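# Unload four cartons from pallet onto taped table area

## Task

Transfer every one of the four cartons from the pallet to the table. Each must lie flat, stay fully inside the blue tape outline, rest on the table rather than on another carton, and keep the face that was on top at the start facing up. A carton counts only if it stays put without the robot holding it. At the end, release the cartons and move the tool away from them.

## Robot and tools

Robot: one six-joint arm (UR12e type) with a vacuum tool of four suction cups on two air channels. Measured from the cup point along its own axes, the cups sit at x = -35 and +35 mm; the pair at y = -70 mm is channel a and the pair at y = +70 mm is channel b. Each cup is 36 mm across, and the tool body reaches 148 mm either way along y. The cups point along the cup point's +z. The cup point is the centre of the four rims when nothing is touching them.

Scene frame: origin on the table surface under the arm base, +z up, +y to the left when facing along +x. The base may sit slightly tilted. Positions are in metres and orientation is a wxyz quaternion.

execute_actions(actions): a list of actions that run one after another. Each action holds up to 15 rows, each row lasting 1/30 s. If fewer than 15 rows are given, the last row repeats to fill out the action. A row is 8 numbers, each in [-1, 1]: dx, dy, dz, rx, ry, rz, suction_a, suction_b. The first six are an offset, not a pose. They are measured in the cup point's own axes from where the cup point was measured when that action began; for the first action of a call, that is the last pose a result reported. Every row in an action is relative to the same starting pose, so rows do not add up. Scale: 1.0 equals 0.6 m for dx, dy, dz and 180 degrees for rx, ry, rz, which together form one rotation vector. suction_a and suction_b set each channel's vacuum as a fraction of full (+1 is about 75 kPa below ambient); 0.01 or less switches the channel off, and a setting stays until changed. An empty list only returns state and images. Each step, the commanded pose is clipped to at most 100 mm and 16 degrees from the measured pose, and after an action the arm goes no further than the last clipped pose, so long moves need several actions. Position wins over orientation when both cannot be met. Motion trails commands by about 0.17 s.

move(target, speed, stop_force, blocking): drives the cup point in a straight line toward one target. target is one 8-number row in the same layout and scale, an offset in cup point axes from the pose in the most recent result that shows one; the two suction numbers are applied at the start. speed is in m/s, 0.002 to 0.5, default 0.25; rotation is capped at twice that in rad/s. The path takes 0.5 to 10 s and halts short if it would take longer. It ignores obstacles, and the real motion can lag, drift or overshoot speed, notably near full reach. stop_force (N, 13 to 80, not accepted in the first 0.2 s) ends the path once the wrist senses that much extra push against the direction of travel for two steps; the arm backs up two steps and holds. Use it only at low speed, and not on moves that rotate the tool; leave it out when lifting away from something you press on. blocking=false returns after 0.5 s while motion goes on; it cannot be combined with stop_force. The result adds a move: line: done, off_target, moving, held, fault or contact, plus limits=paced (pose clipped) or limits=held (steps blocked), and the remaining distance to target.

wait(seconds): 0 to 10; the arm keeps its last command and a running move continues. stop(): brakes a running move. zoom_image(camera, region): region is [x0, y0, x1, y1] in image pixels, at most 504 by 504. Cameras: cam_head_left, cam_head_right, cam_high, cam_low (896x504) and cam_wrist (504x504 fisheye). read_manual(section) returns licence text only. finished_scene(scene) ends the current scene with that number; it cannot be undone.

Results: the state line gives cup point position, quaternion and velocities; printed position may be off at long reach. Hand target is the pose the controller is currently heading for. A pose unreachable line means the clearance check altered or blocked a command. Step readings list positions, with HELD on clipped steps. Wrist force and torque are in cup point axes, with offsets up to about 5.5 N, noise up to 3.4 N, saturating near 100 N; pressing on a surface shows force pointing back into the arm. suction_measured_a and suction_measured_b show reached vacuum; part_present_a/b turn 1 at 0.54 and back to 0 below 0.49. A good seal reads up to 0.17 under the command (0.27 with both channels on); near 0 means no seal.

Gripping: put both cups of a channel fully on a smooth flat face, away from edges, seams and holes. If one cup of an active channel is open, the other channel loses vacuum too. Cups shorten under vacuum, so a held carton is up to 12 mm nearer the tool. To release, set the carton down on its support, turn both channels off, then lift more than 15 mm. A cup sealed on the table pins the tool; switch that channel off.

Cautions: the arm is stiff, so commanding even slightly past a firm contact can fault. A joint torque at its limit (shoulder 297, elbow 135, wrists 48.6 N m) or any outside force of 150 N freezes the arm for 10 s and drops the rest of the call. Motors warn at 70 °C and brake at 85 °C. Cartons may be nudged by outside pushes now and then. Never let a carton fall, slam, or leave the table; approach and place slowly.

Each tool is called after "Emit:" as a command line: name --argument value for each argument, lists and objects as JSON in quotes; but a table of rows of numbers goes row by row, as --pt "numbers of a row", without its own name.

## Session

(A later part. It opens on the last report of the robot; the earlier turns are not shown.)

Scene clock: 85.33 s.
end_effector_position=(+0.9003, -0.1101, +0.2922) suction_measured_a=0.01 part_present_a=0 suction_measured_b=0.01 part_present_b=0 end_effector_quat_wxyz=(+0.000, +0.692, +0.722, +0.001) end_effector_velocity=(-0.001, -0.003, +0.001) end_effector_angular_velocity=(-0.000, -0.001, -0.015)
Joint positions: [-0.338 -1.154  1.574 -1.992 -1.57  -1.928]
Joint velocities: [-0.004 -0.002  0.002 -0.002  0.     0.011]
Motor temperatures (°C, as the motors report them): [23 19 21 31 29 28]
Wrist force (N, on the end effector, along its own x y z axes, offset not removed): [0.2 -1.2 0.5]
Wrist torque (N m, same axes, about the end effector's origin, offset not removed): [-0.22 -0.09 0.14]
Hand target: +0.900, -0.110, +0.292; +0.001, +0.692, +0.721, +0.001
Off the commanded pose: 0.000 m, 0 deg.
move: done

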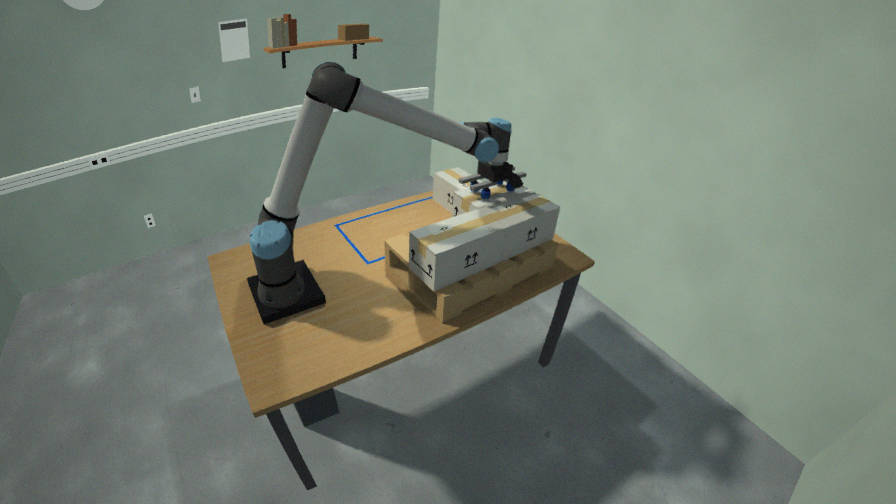

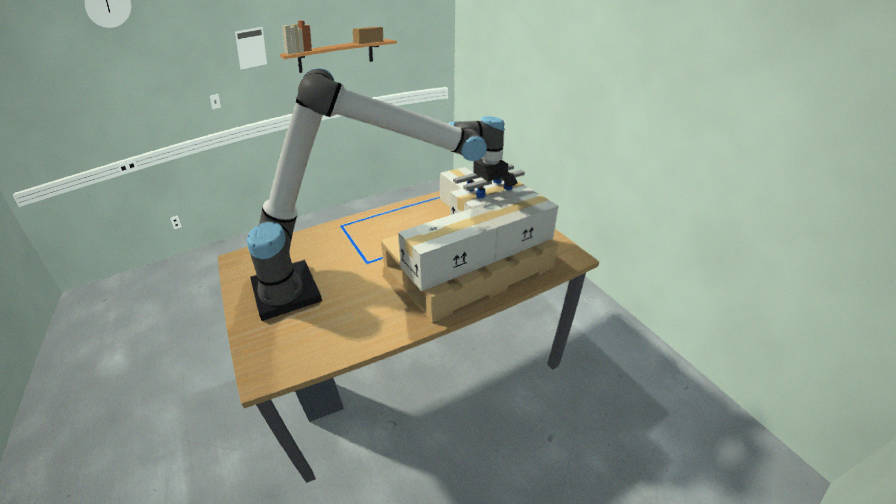

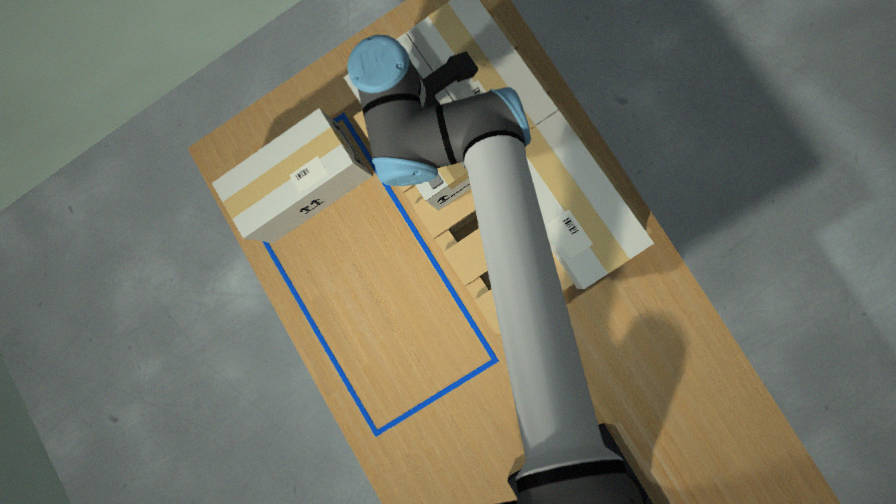

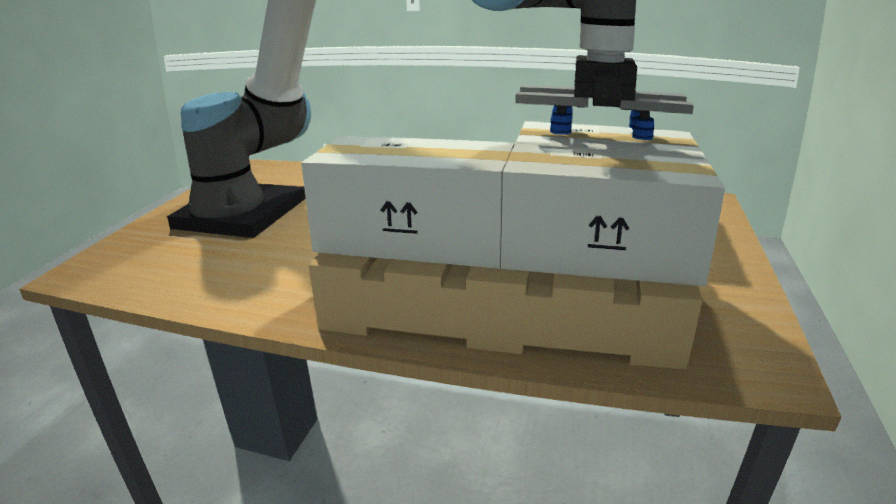

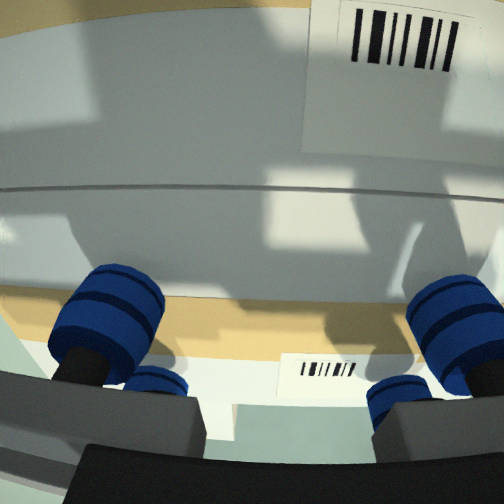

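Emit:
move --target '[0,0.003,0.025,0,0,0,0,0]' --speed 0.05

Emit:
execute_actions --actions '[[[0,0,0.002,0,0,0,1,1]],[[0,0,0.002,0,0,0,1,1]]]'

Emit:
move --target '[0.008,0,-0.088,0,0,0,1,1]' --speed 0.15

Scene clock: 92.80 s.
end_effector_position=(+0.9021, -0.1100, +0.2777) suction_measured_a=0.01 part_present_a=0 suction_measured_b=0.01 part_present_b=0 end_effector_quat_wxyz=(+0.001, +0.692, +0.722, +0.001) end_effector_velocity=(+0.000, +0.001, -0.004) end_effector_angular_velocity=(+0.000, +0.001, +0.001)
Joint positions: [-0.337 -1.142  1.583 -2.015 -1.57  -1.928]
Joint velocities: [ 0.001  0.003  0.002 -0.004 -0.    -0.   ]
Motor temperatures (°C, as the motors report them): [23 19 21 31 29 28]
Wrist force (N, on the end effector, along its own x y z axes, offset not removed): [0.3 -4.0 -18.0]
Wrist torque (N m, same axes, about the end effector's origin, offset not removed): [-0.14 -0.19 0.09]
Hand target: +0.902, -0.110, +0.277; +0.000, +0.692, +0.722, +0.001
Off the commanded pose: 0.000 m, 0 deg.
move: done

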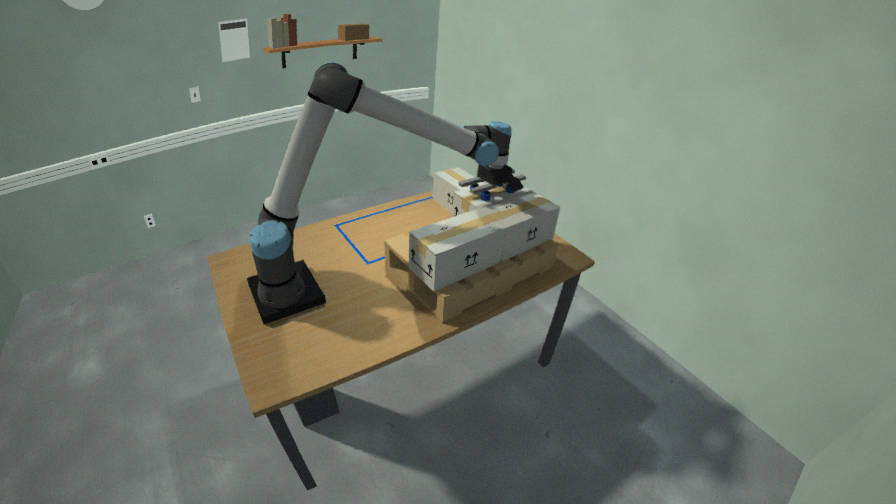

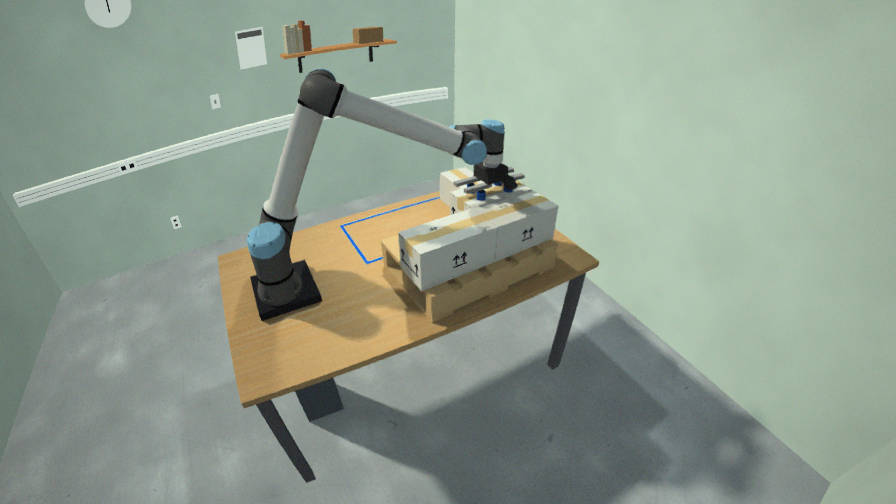

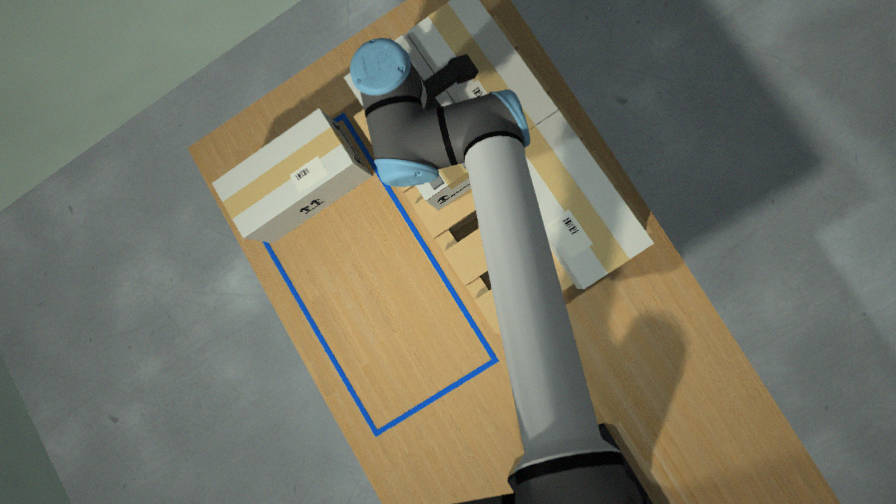

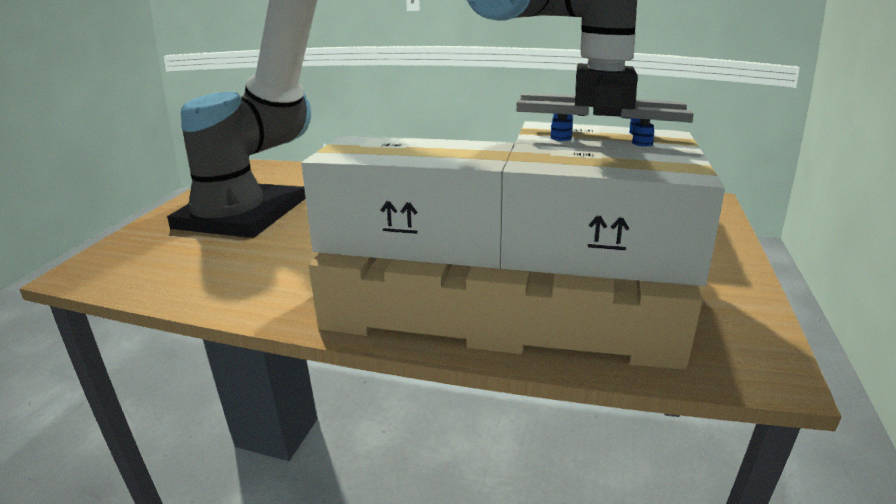

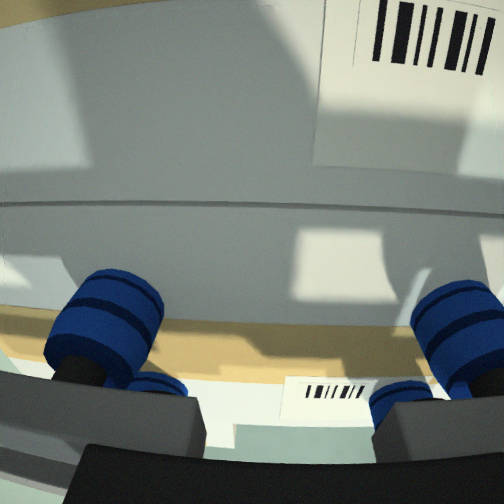

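Scene clock: 93.80 s.
end_effector_position=(+0.9021, -0.1100, +0.2752) suction_measured_a=0.71 part_present_a=1 suction_measured_b=0.71 part_present_b=1 end_effector_quat_wxyz=(+0.000, +0.692, +0.722, +0.001) end_effector_velocity=(+0.001, +0.001, +0.001) end_effector_angular_velocity=(-0.000, -0.002, +0.001)
Joint positions: [-0.337 -1.14   1.586 -2.018 -1.57  -1.928]
Joint velocities: [ 0.001 -0.001 -0.001 -0.     0.     0.   ]
Motor temperatures (°C, as the motors report them): [23 19 21 31 29 28]
Wrist force (N, on the end effector, along its own x y z axes, offset not removed): [-0.6 -0.2 17.2]
Wrist torque (N m, same axes, about the end effector's origin, offset not removed): [-0.38 -0.06 0.16]
Hand target: +0.902, -0.110, +0.275; +0.000, +0.692, +0.722, +0.001
Off the commanded pose: 0.000 m, 0 deg.
Step readings (end_effector_position; steps 1 to 15: 1st action; 16 to 30: 2nd action):
0: (+0.9021, -0.1100, +0.2777)
1: (+0.9021, -0.1100, +0.2776)
2: (+0.9021, -0.1100, +0.2774)
4: (+0.9020, -0.1100, +0.2768)
8: (+0.9020, -0.1100, +0.2764)
15: (+0.9021, -0.1100, +0.2764)
16: (+0.9021, -0.1100, +0.2764)
17: (+0.9021, -0.1100, +0.2763)
19: (+0.9021, -0.1100, +0.2759)
23: (+0.9021, -0.1100, +0.2755)
30: end_effector_position above

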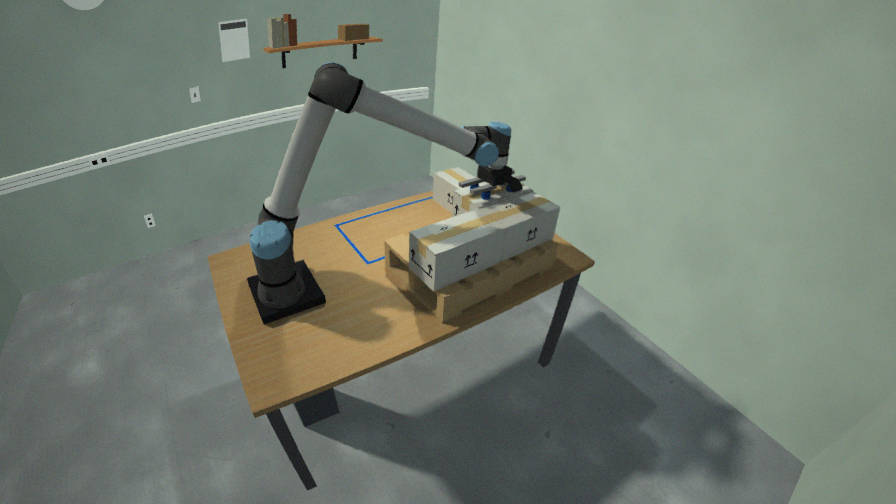

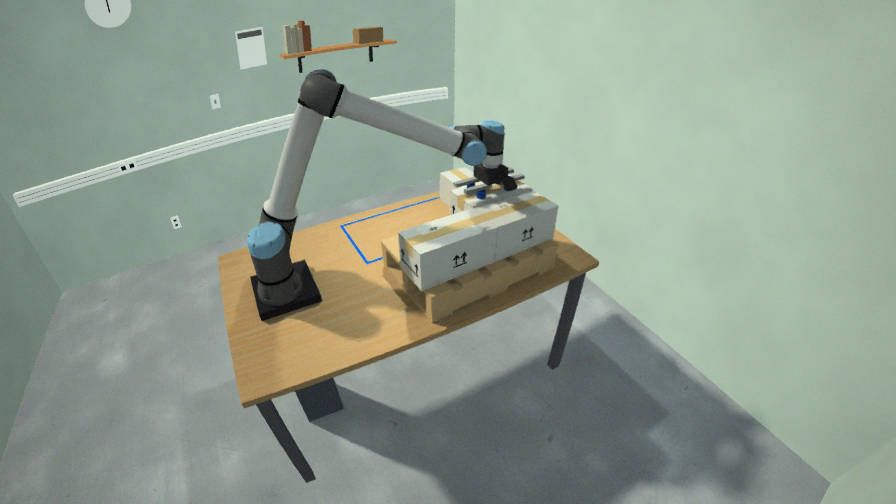

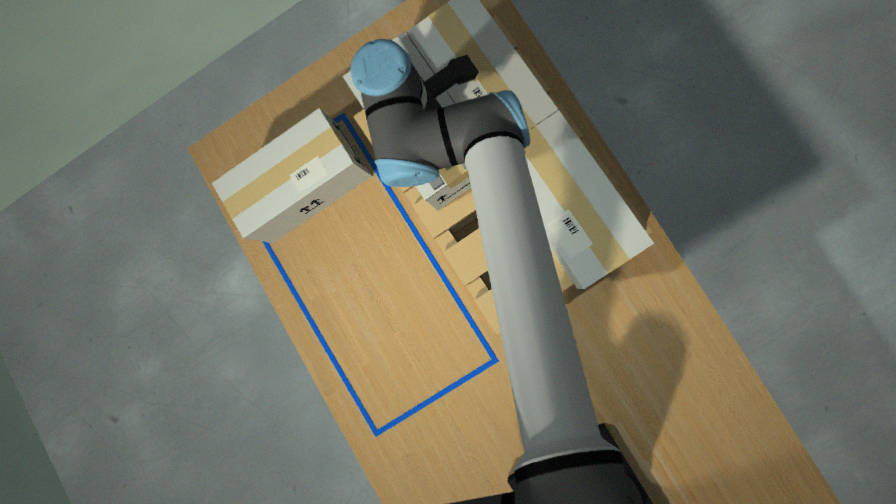

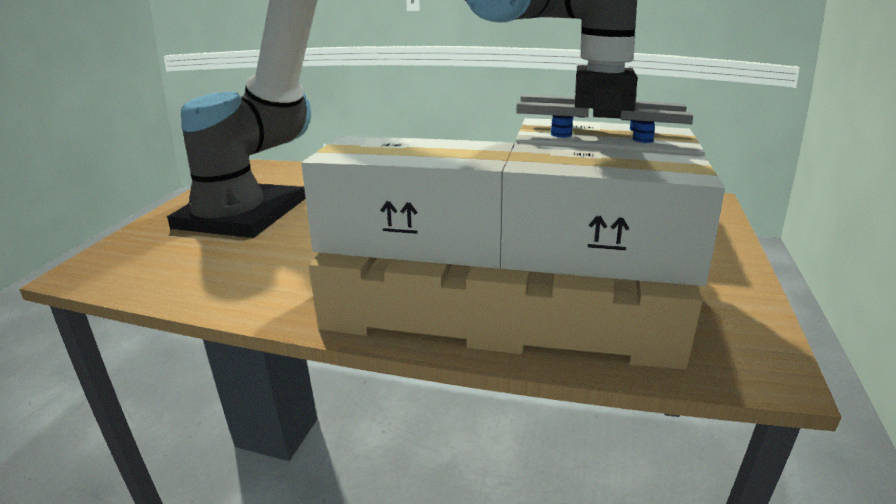

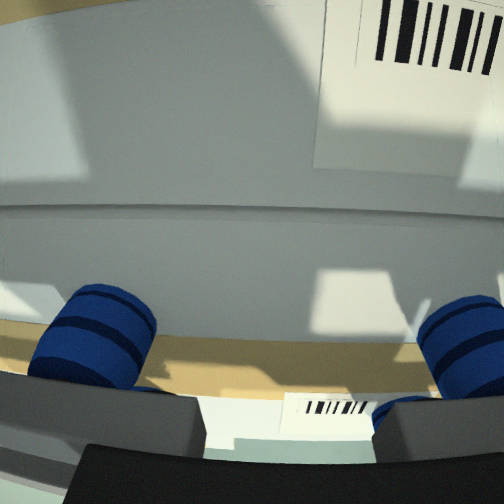

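Scene clock: 94.77 s.
end_effector_position=(+0.9018, -0.1053, +0.3276) suction_measured_a=0.76 part_present_a=1 suction_measured_b=0.76 part_present_b=1 end_effector_quat_wxyz=(+0.001, +0.692, +0.722, +0.001) end_effector_velocity=(+0.000, +0.000, +0.004) end_effector_angular_velocity=(+0.000, -0.002, +0.000)
Joint positions: [-0.332 -1.175  1.537 -1.935 -1.57  -1.923]
Joint velocities: [ 0.    -0.002 -0.004  0.005  0.001  0.   ]
Motor temperatures (°C, as the motors report them): [23 19 21 31 29 28]
Wrist force (N, on the end effector, along its own x y z axes, offset not removed): [-1.4 1.3 18.8]
Wrist torque (N m, same axes, about the end effector's origin, offset not removed): [-0.03 0.06 0.15]
Hand target: +0.902, -0.105, +0.328; +0.000, +0.692, +0.722, +0.001
Off the commanded pose: 0.000 m, 0 deg.
move: done

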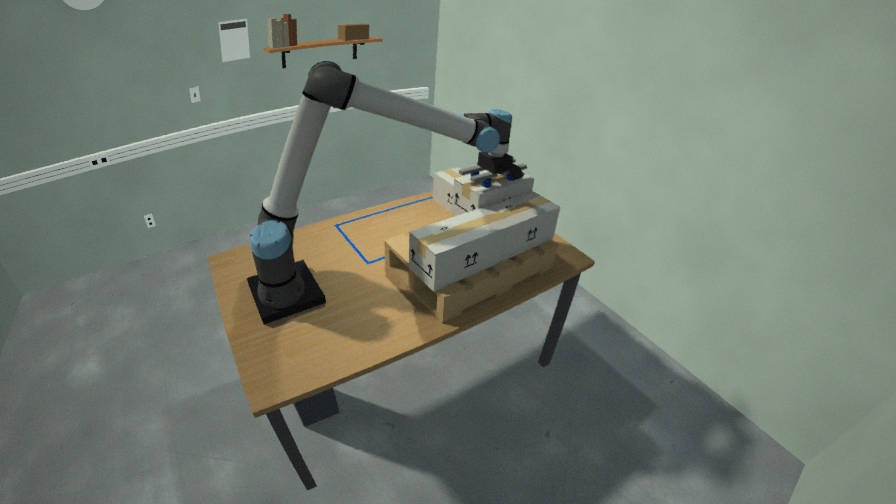

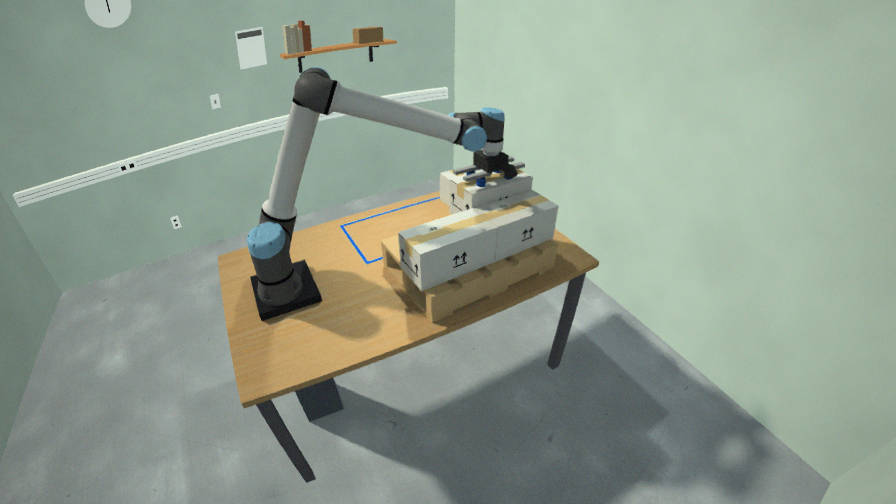

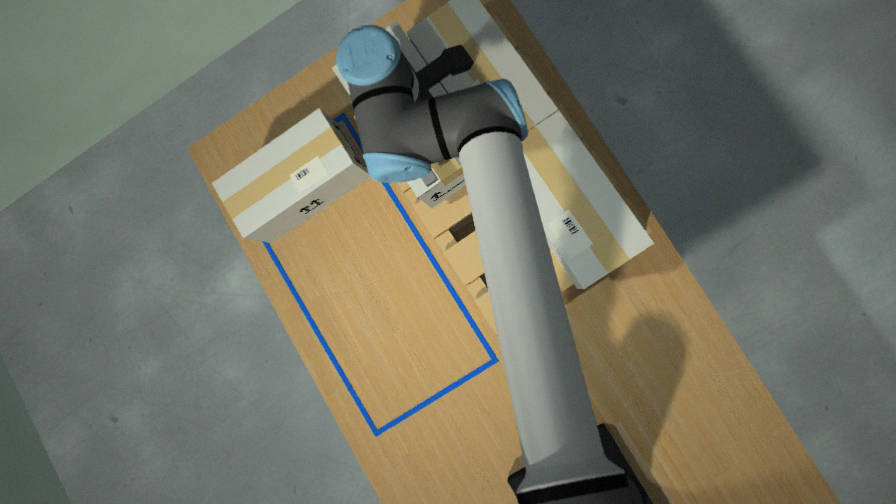

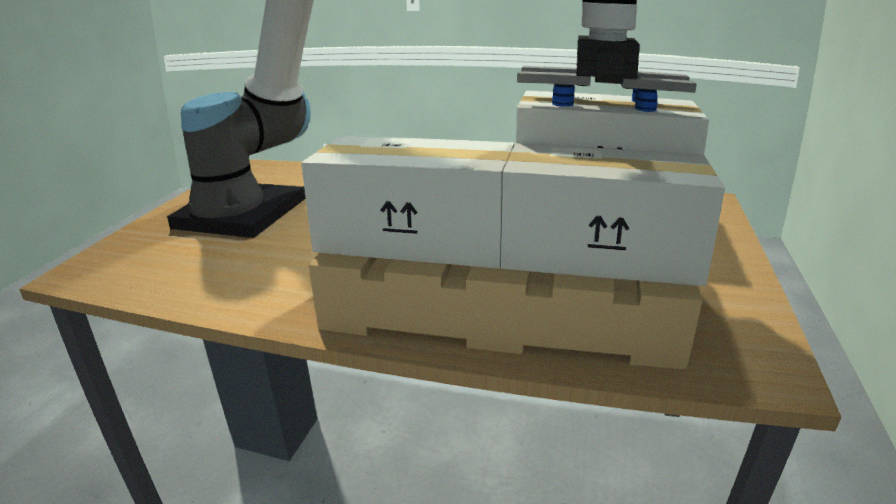

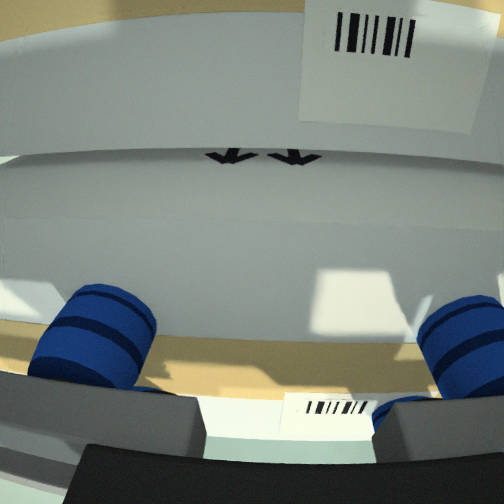

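Emit:
move --target '[0.17,0,0,0,0,0,1,1]' --speed 0.4

Emit:
move --target '[0.355,-0.076,0,0,0,-0.494,1,1]' --speed 0.5

Scene clock: 102.90 s.
end_effector_position=(+0.8974, -0.0038, +0.3277) suction_measured_a=0.76 part_present_a=1 suction_measured_b=0.76 part_present_b=1 end_effector_quat_wxyz=(+0.000, +0.692, +0.722, +0.001) end_effector_velocity=(+0.000, +0.002, +0.002) end_effector_angular_velocity=(+0.000, -0.002, -0.002)
Joint positions: [-0.223 -1.191  1.561 -1.942 -1.57  -1.813]
Joint velocities: [ 0.002 -0.002 -0.001  0.     0.     0.003]
Motor temperatures (°C, as the motors report them): [23 19 21 31 29 28]
Wrist force (N, on the end effector, along its own x y z axes, offset not removed): [0.4 -4.1 20.6]
Wrist torque (N m, same axes, about the end effector's origin, offset not removed): [-0.81 -0.09 0.19]
Hand target: +0.897, -0.003, +0.328; +0.000, +0.692, +0.722, +0.001
Off the commanded pose: 0.000 m, 0 deg.
move: done

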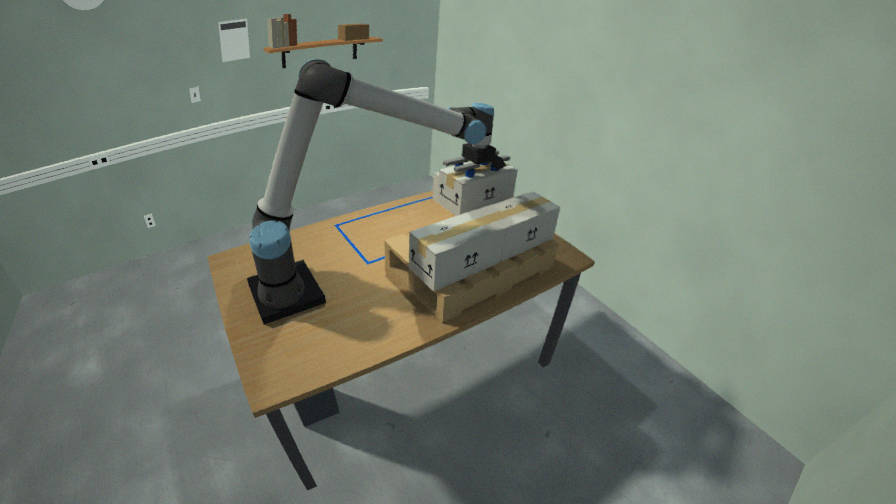

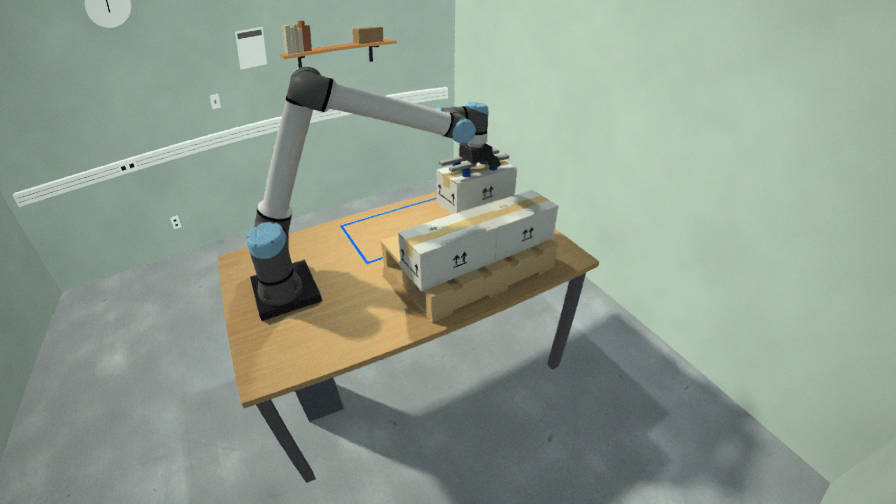

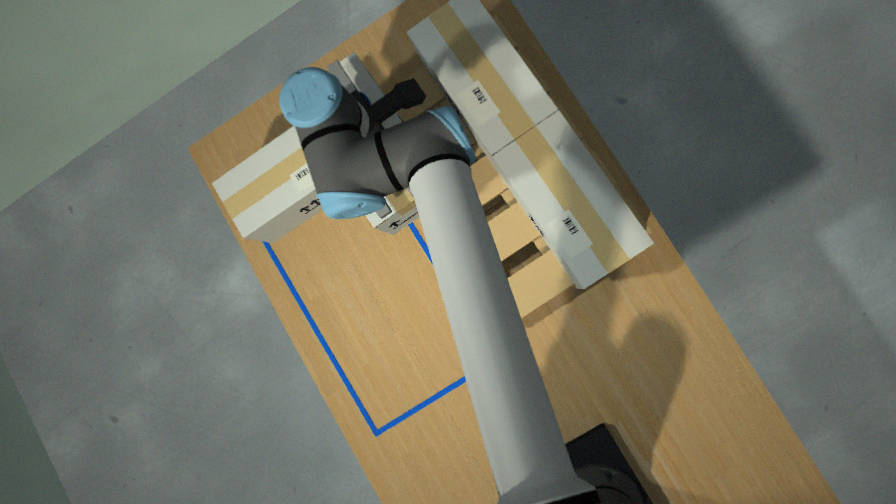

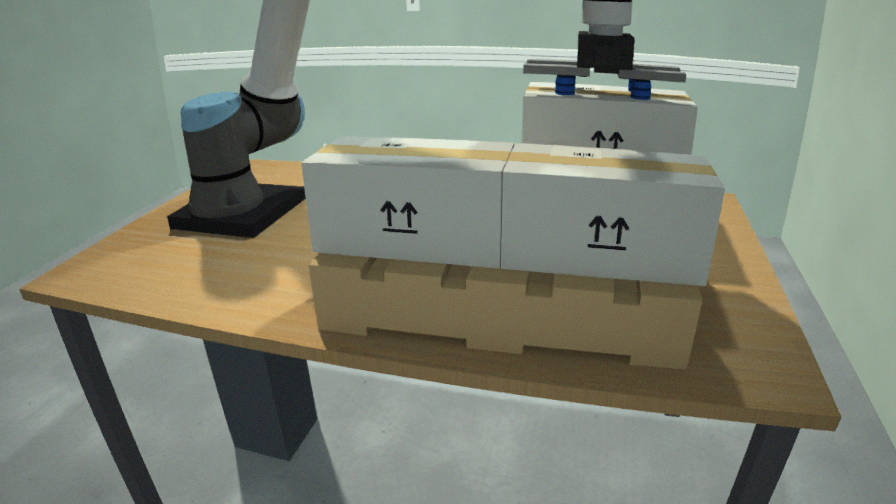

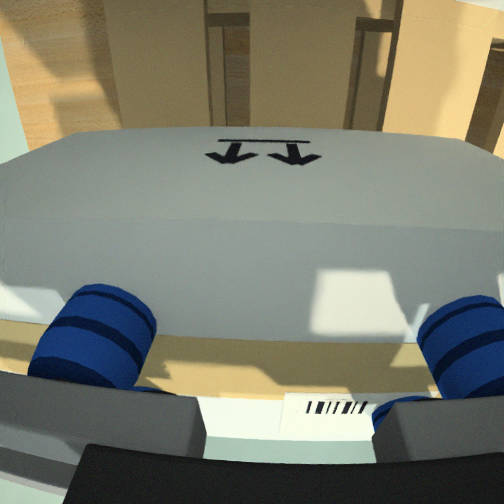

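Scene clock: 105.17 s.
end_effector_position=(+0.8428, +0.2068, +0.3278) suction_measured_a=0.76 part_present_a=1 suction_measured_b=0.76 part_present_b=1 end_effector_quat_wxyz=(+0.001, -0.011, +1.000, +0.000) end_effector_velocity=(+0.000, +0.001, -0.000) end_effector_angular_velocity=(+0.001, +0.000, +0.015)
Joint positions: [ 0.015 -1.237  1.625 -1.961 -1.571 -3.125]
Joint velocities: [ 0.001  0.001 -0.001  0.     0.001 -0.013]
Motor temperatures (°C, as the motors report them): [23 19 21 31 29 28]
Wrist force (N, on the end effector, along its own x y z axes, offset not removed): [2.3 -1.9 15.9]
Wrist torque (N m, same axes, about the end effector's origin, offset not removed): [-0.50 -0.39 0.10]
Hand target: +0.843, +0.207, +0.328; +0.001, -0.012, +1.000, +0.000
Off the commanded pose: 0.000 m, 0 deg.
move: done

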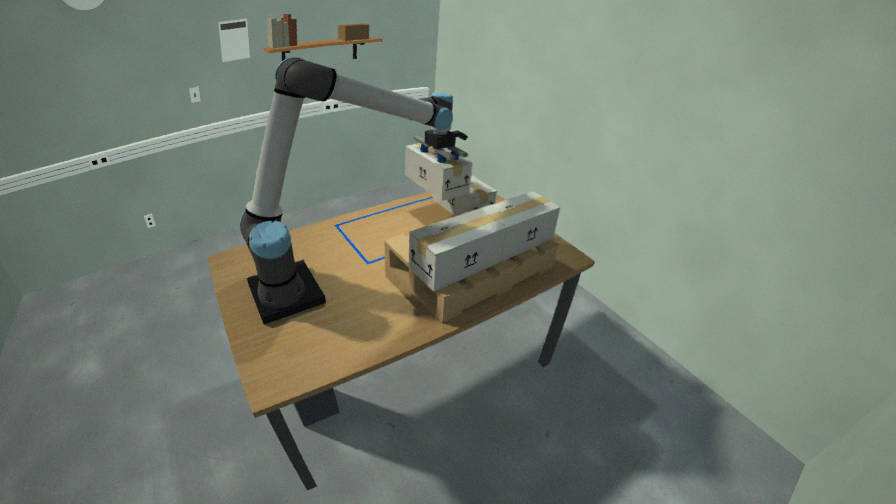

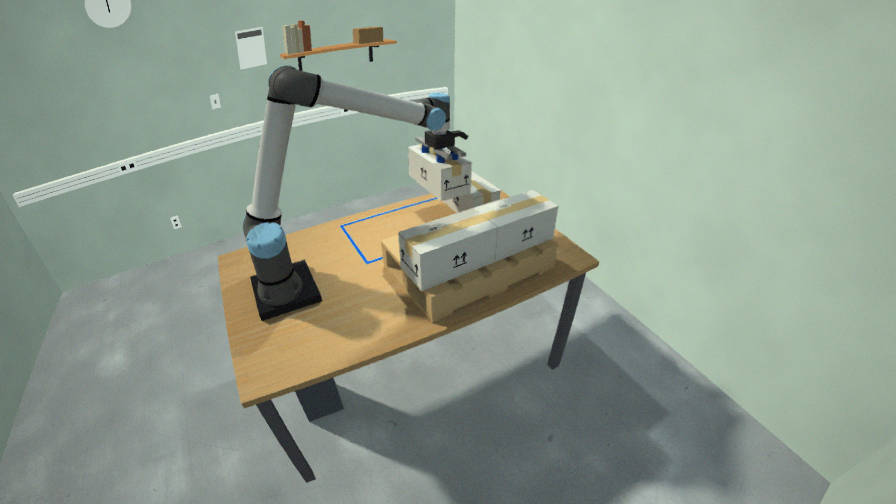

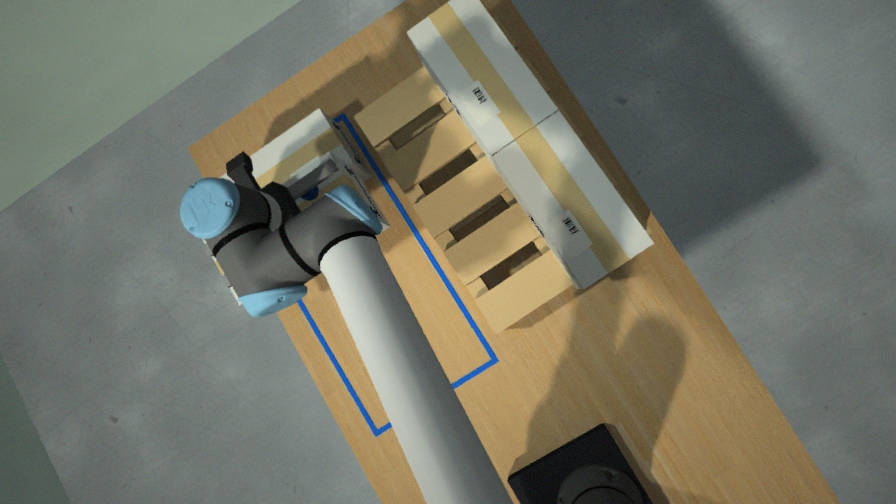

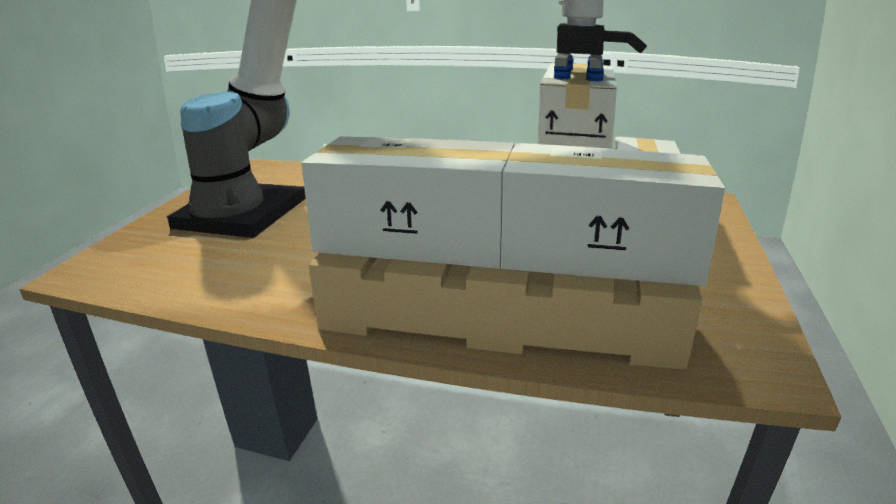

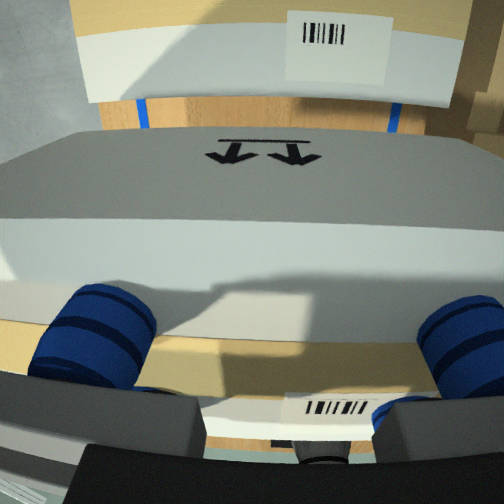

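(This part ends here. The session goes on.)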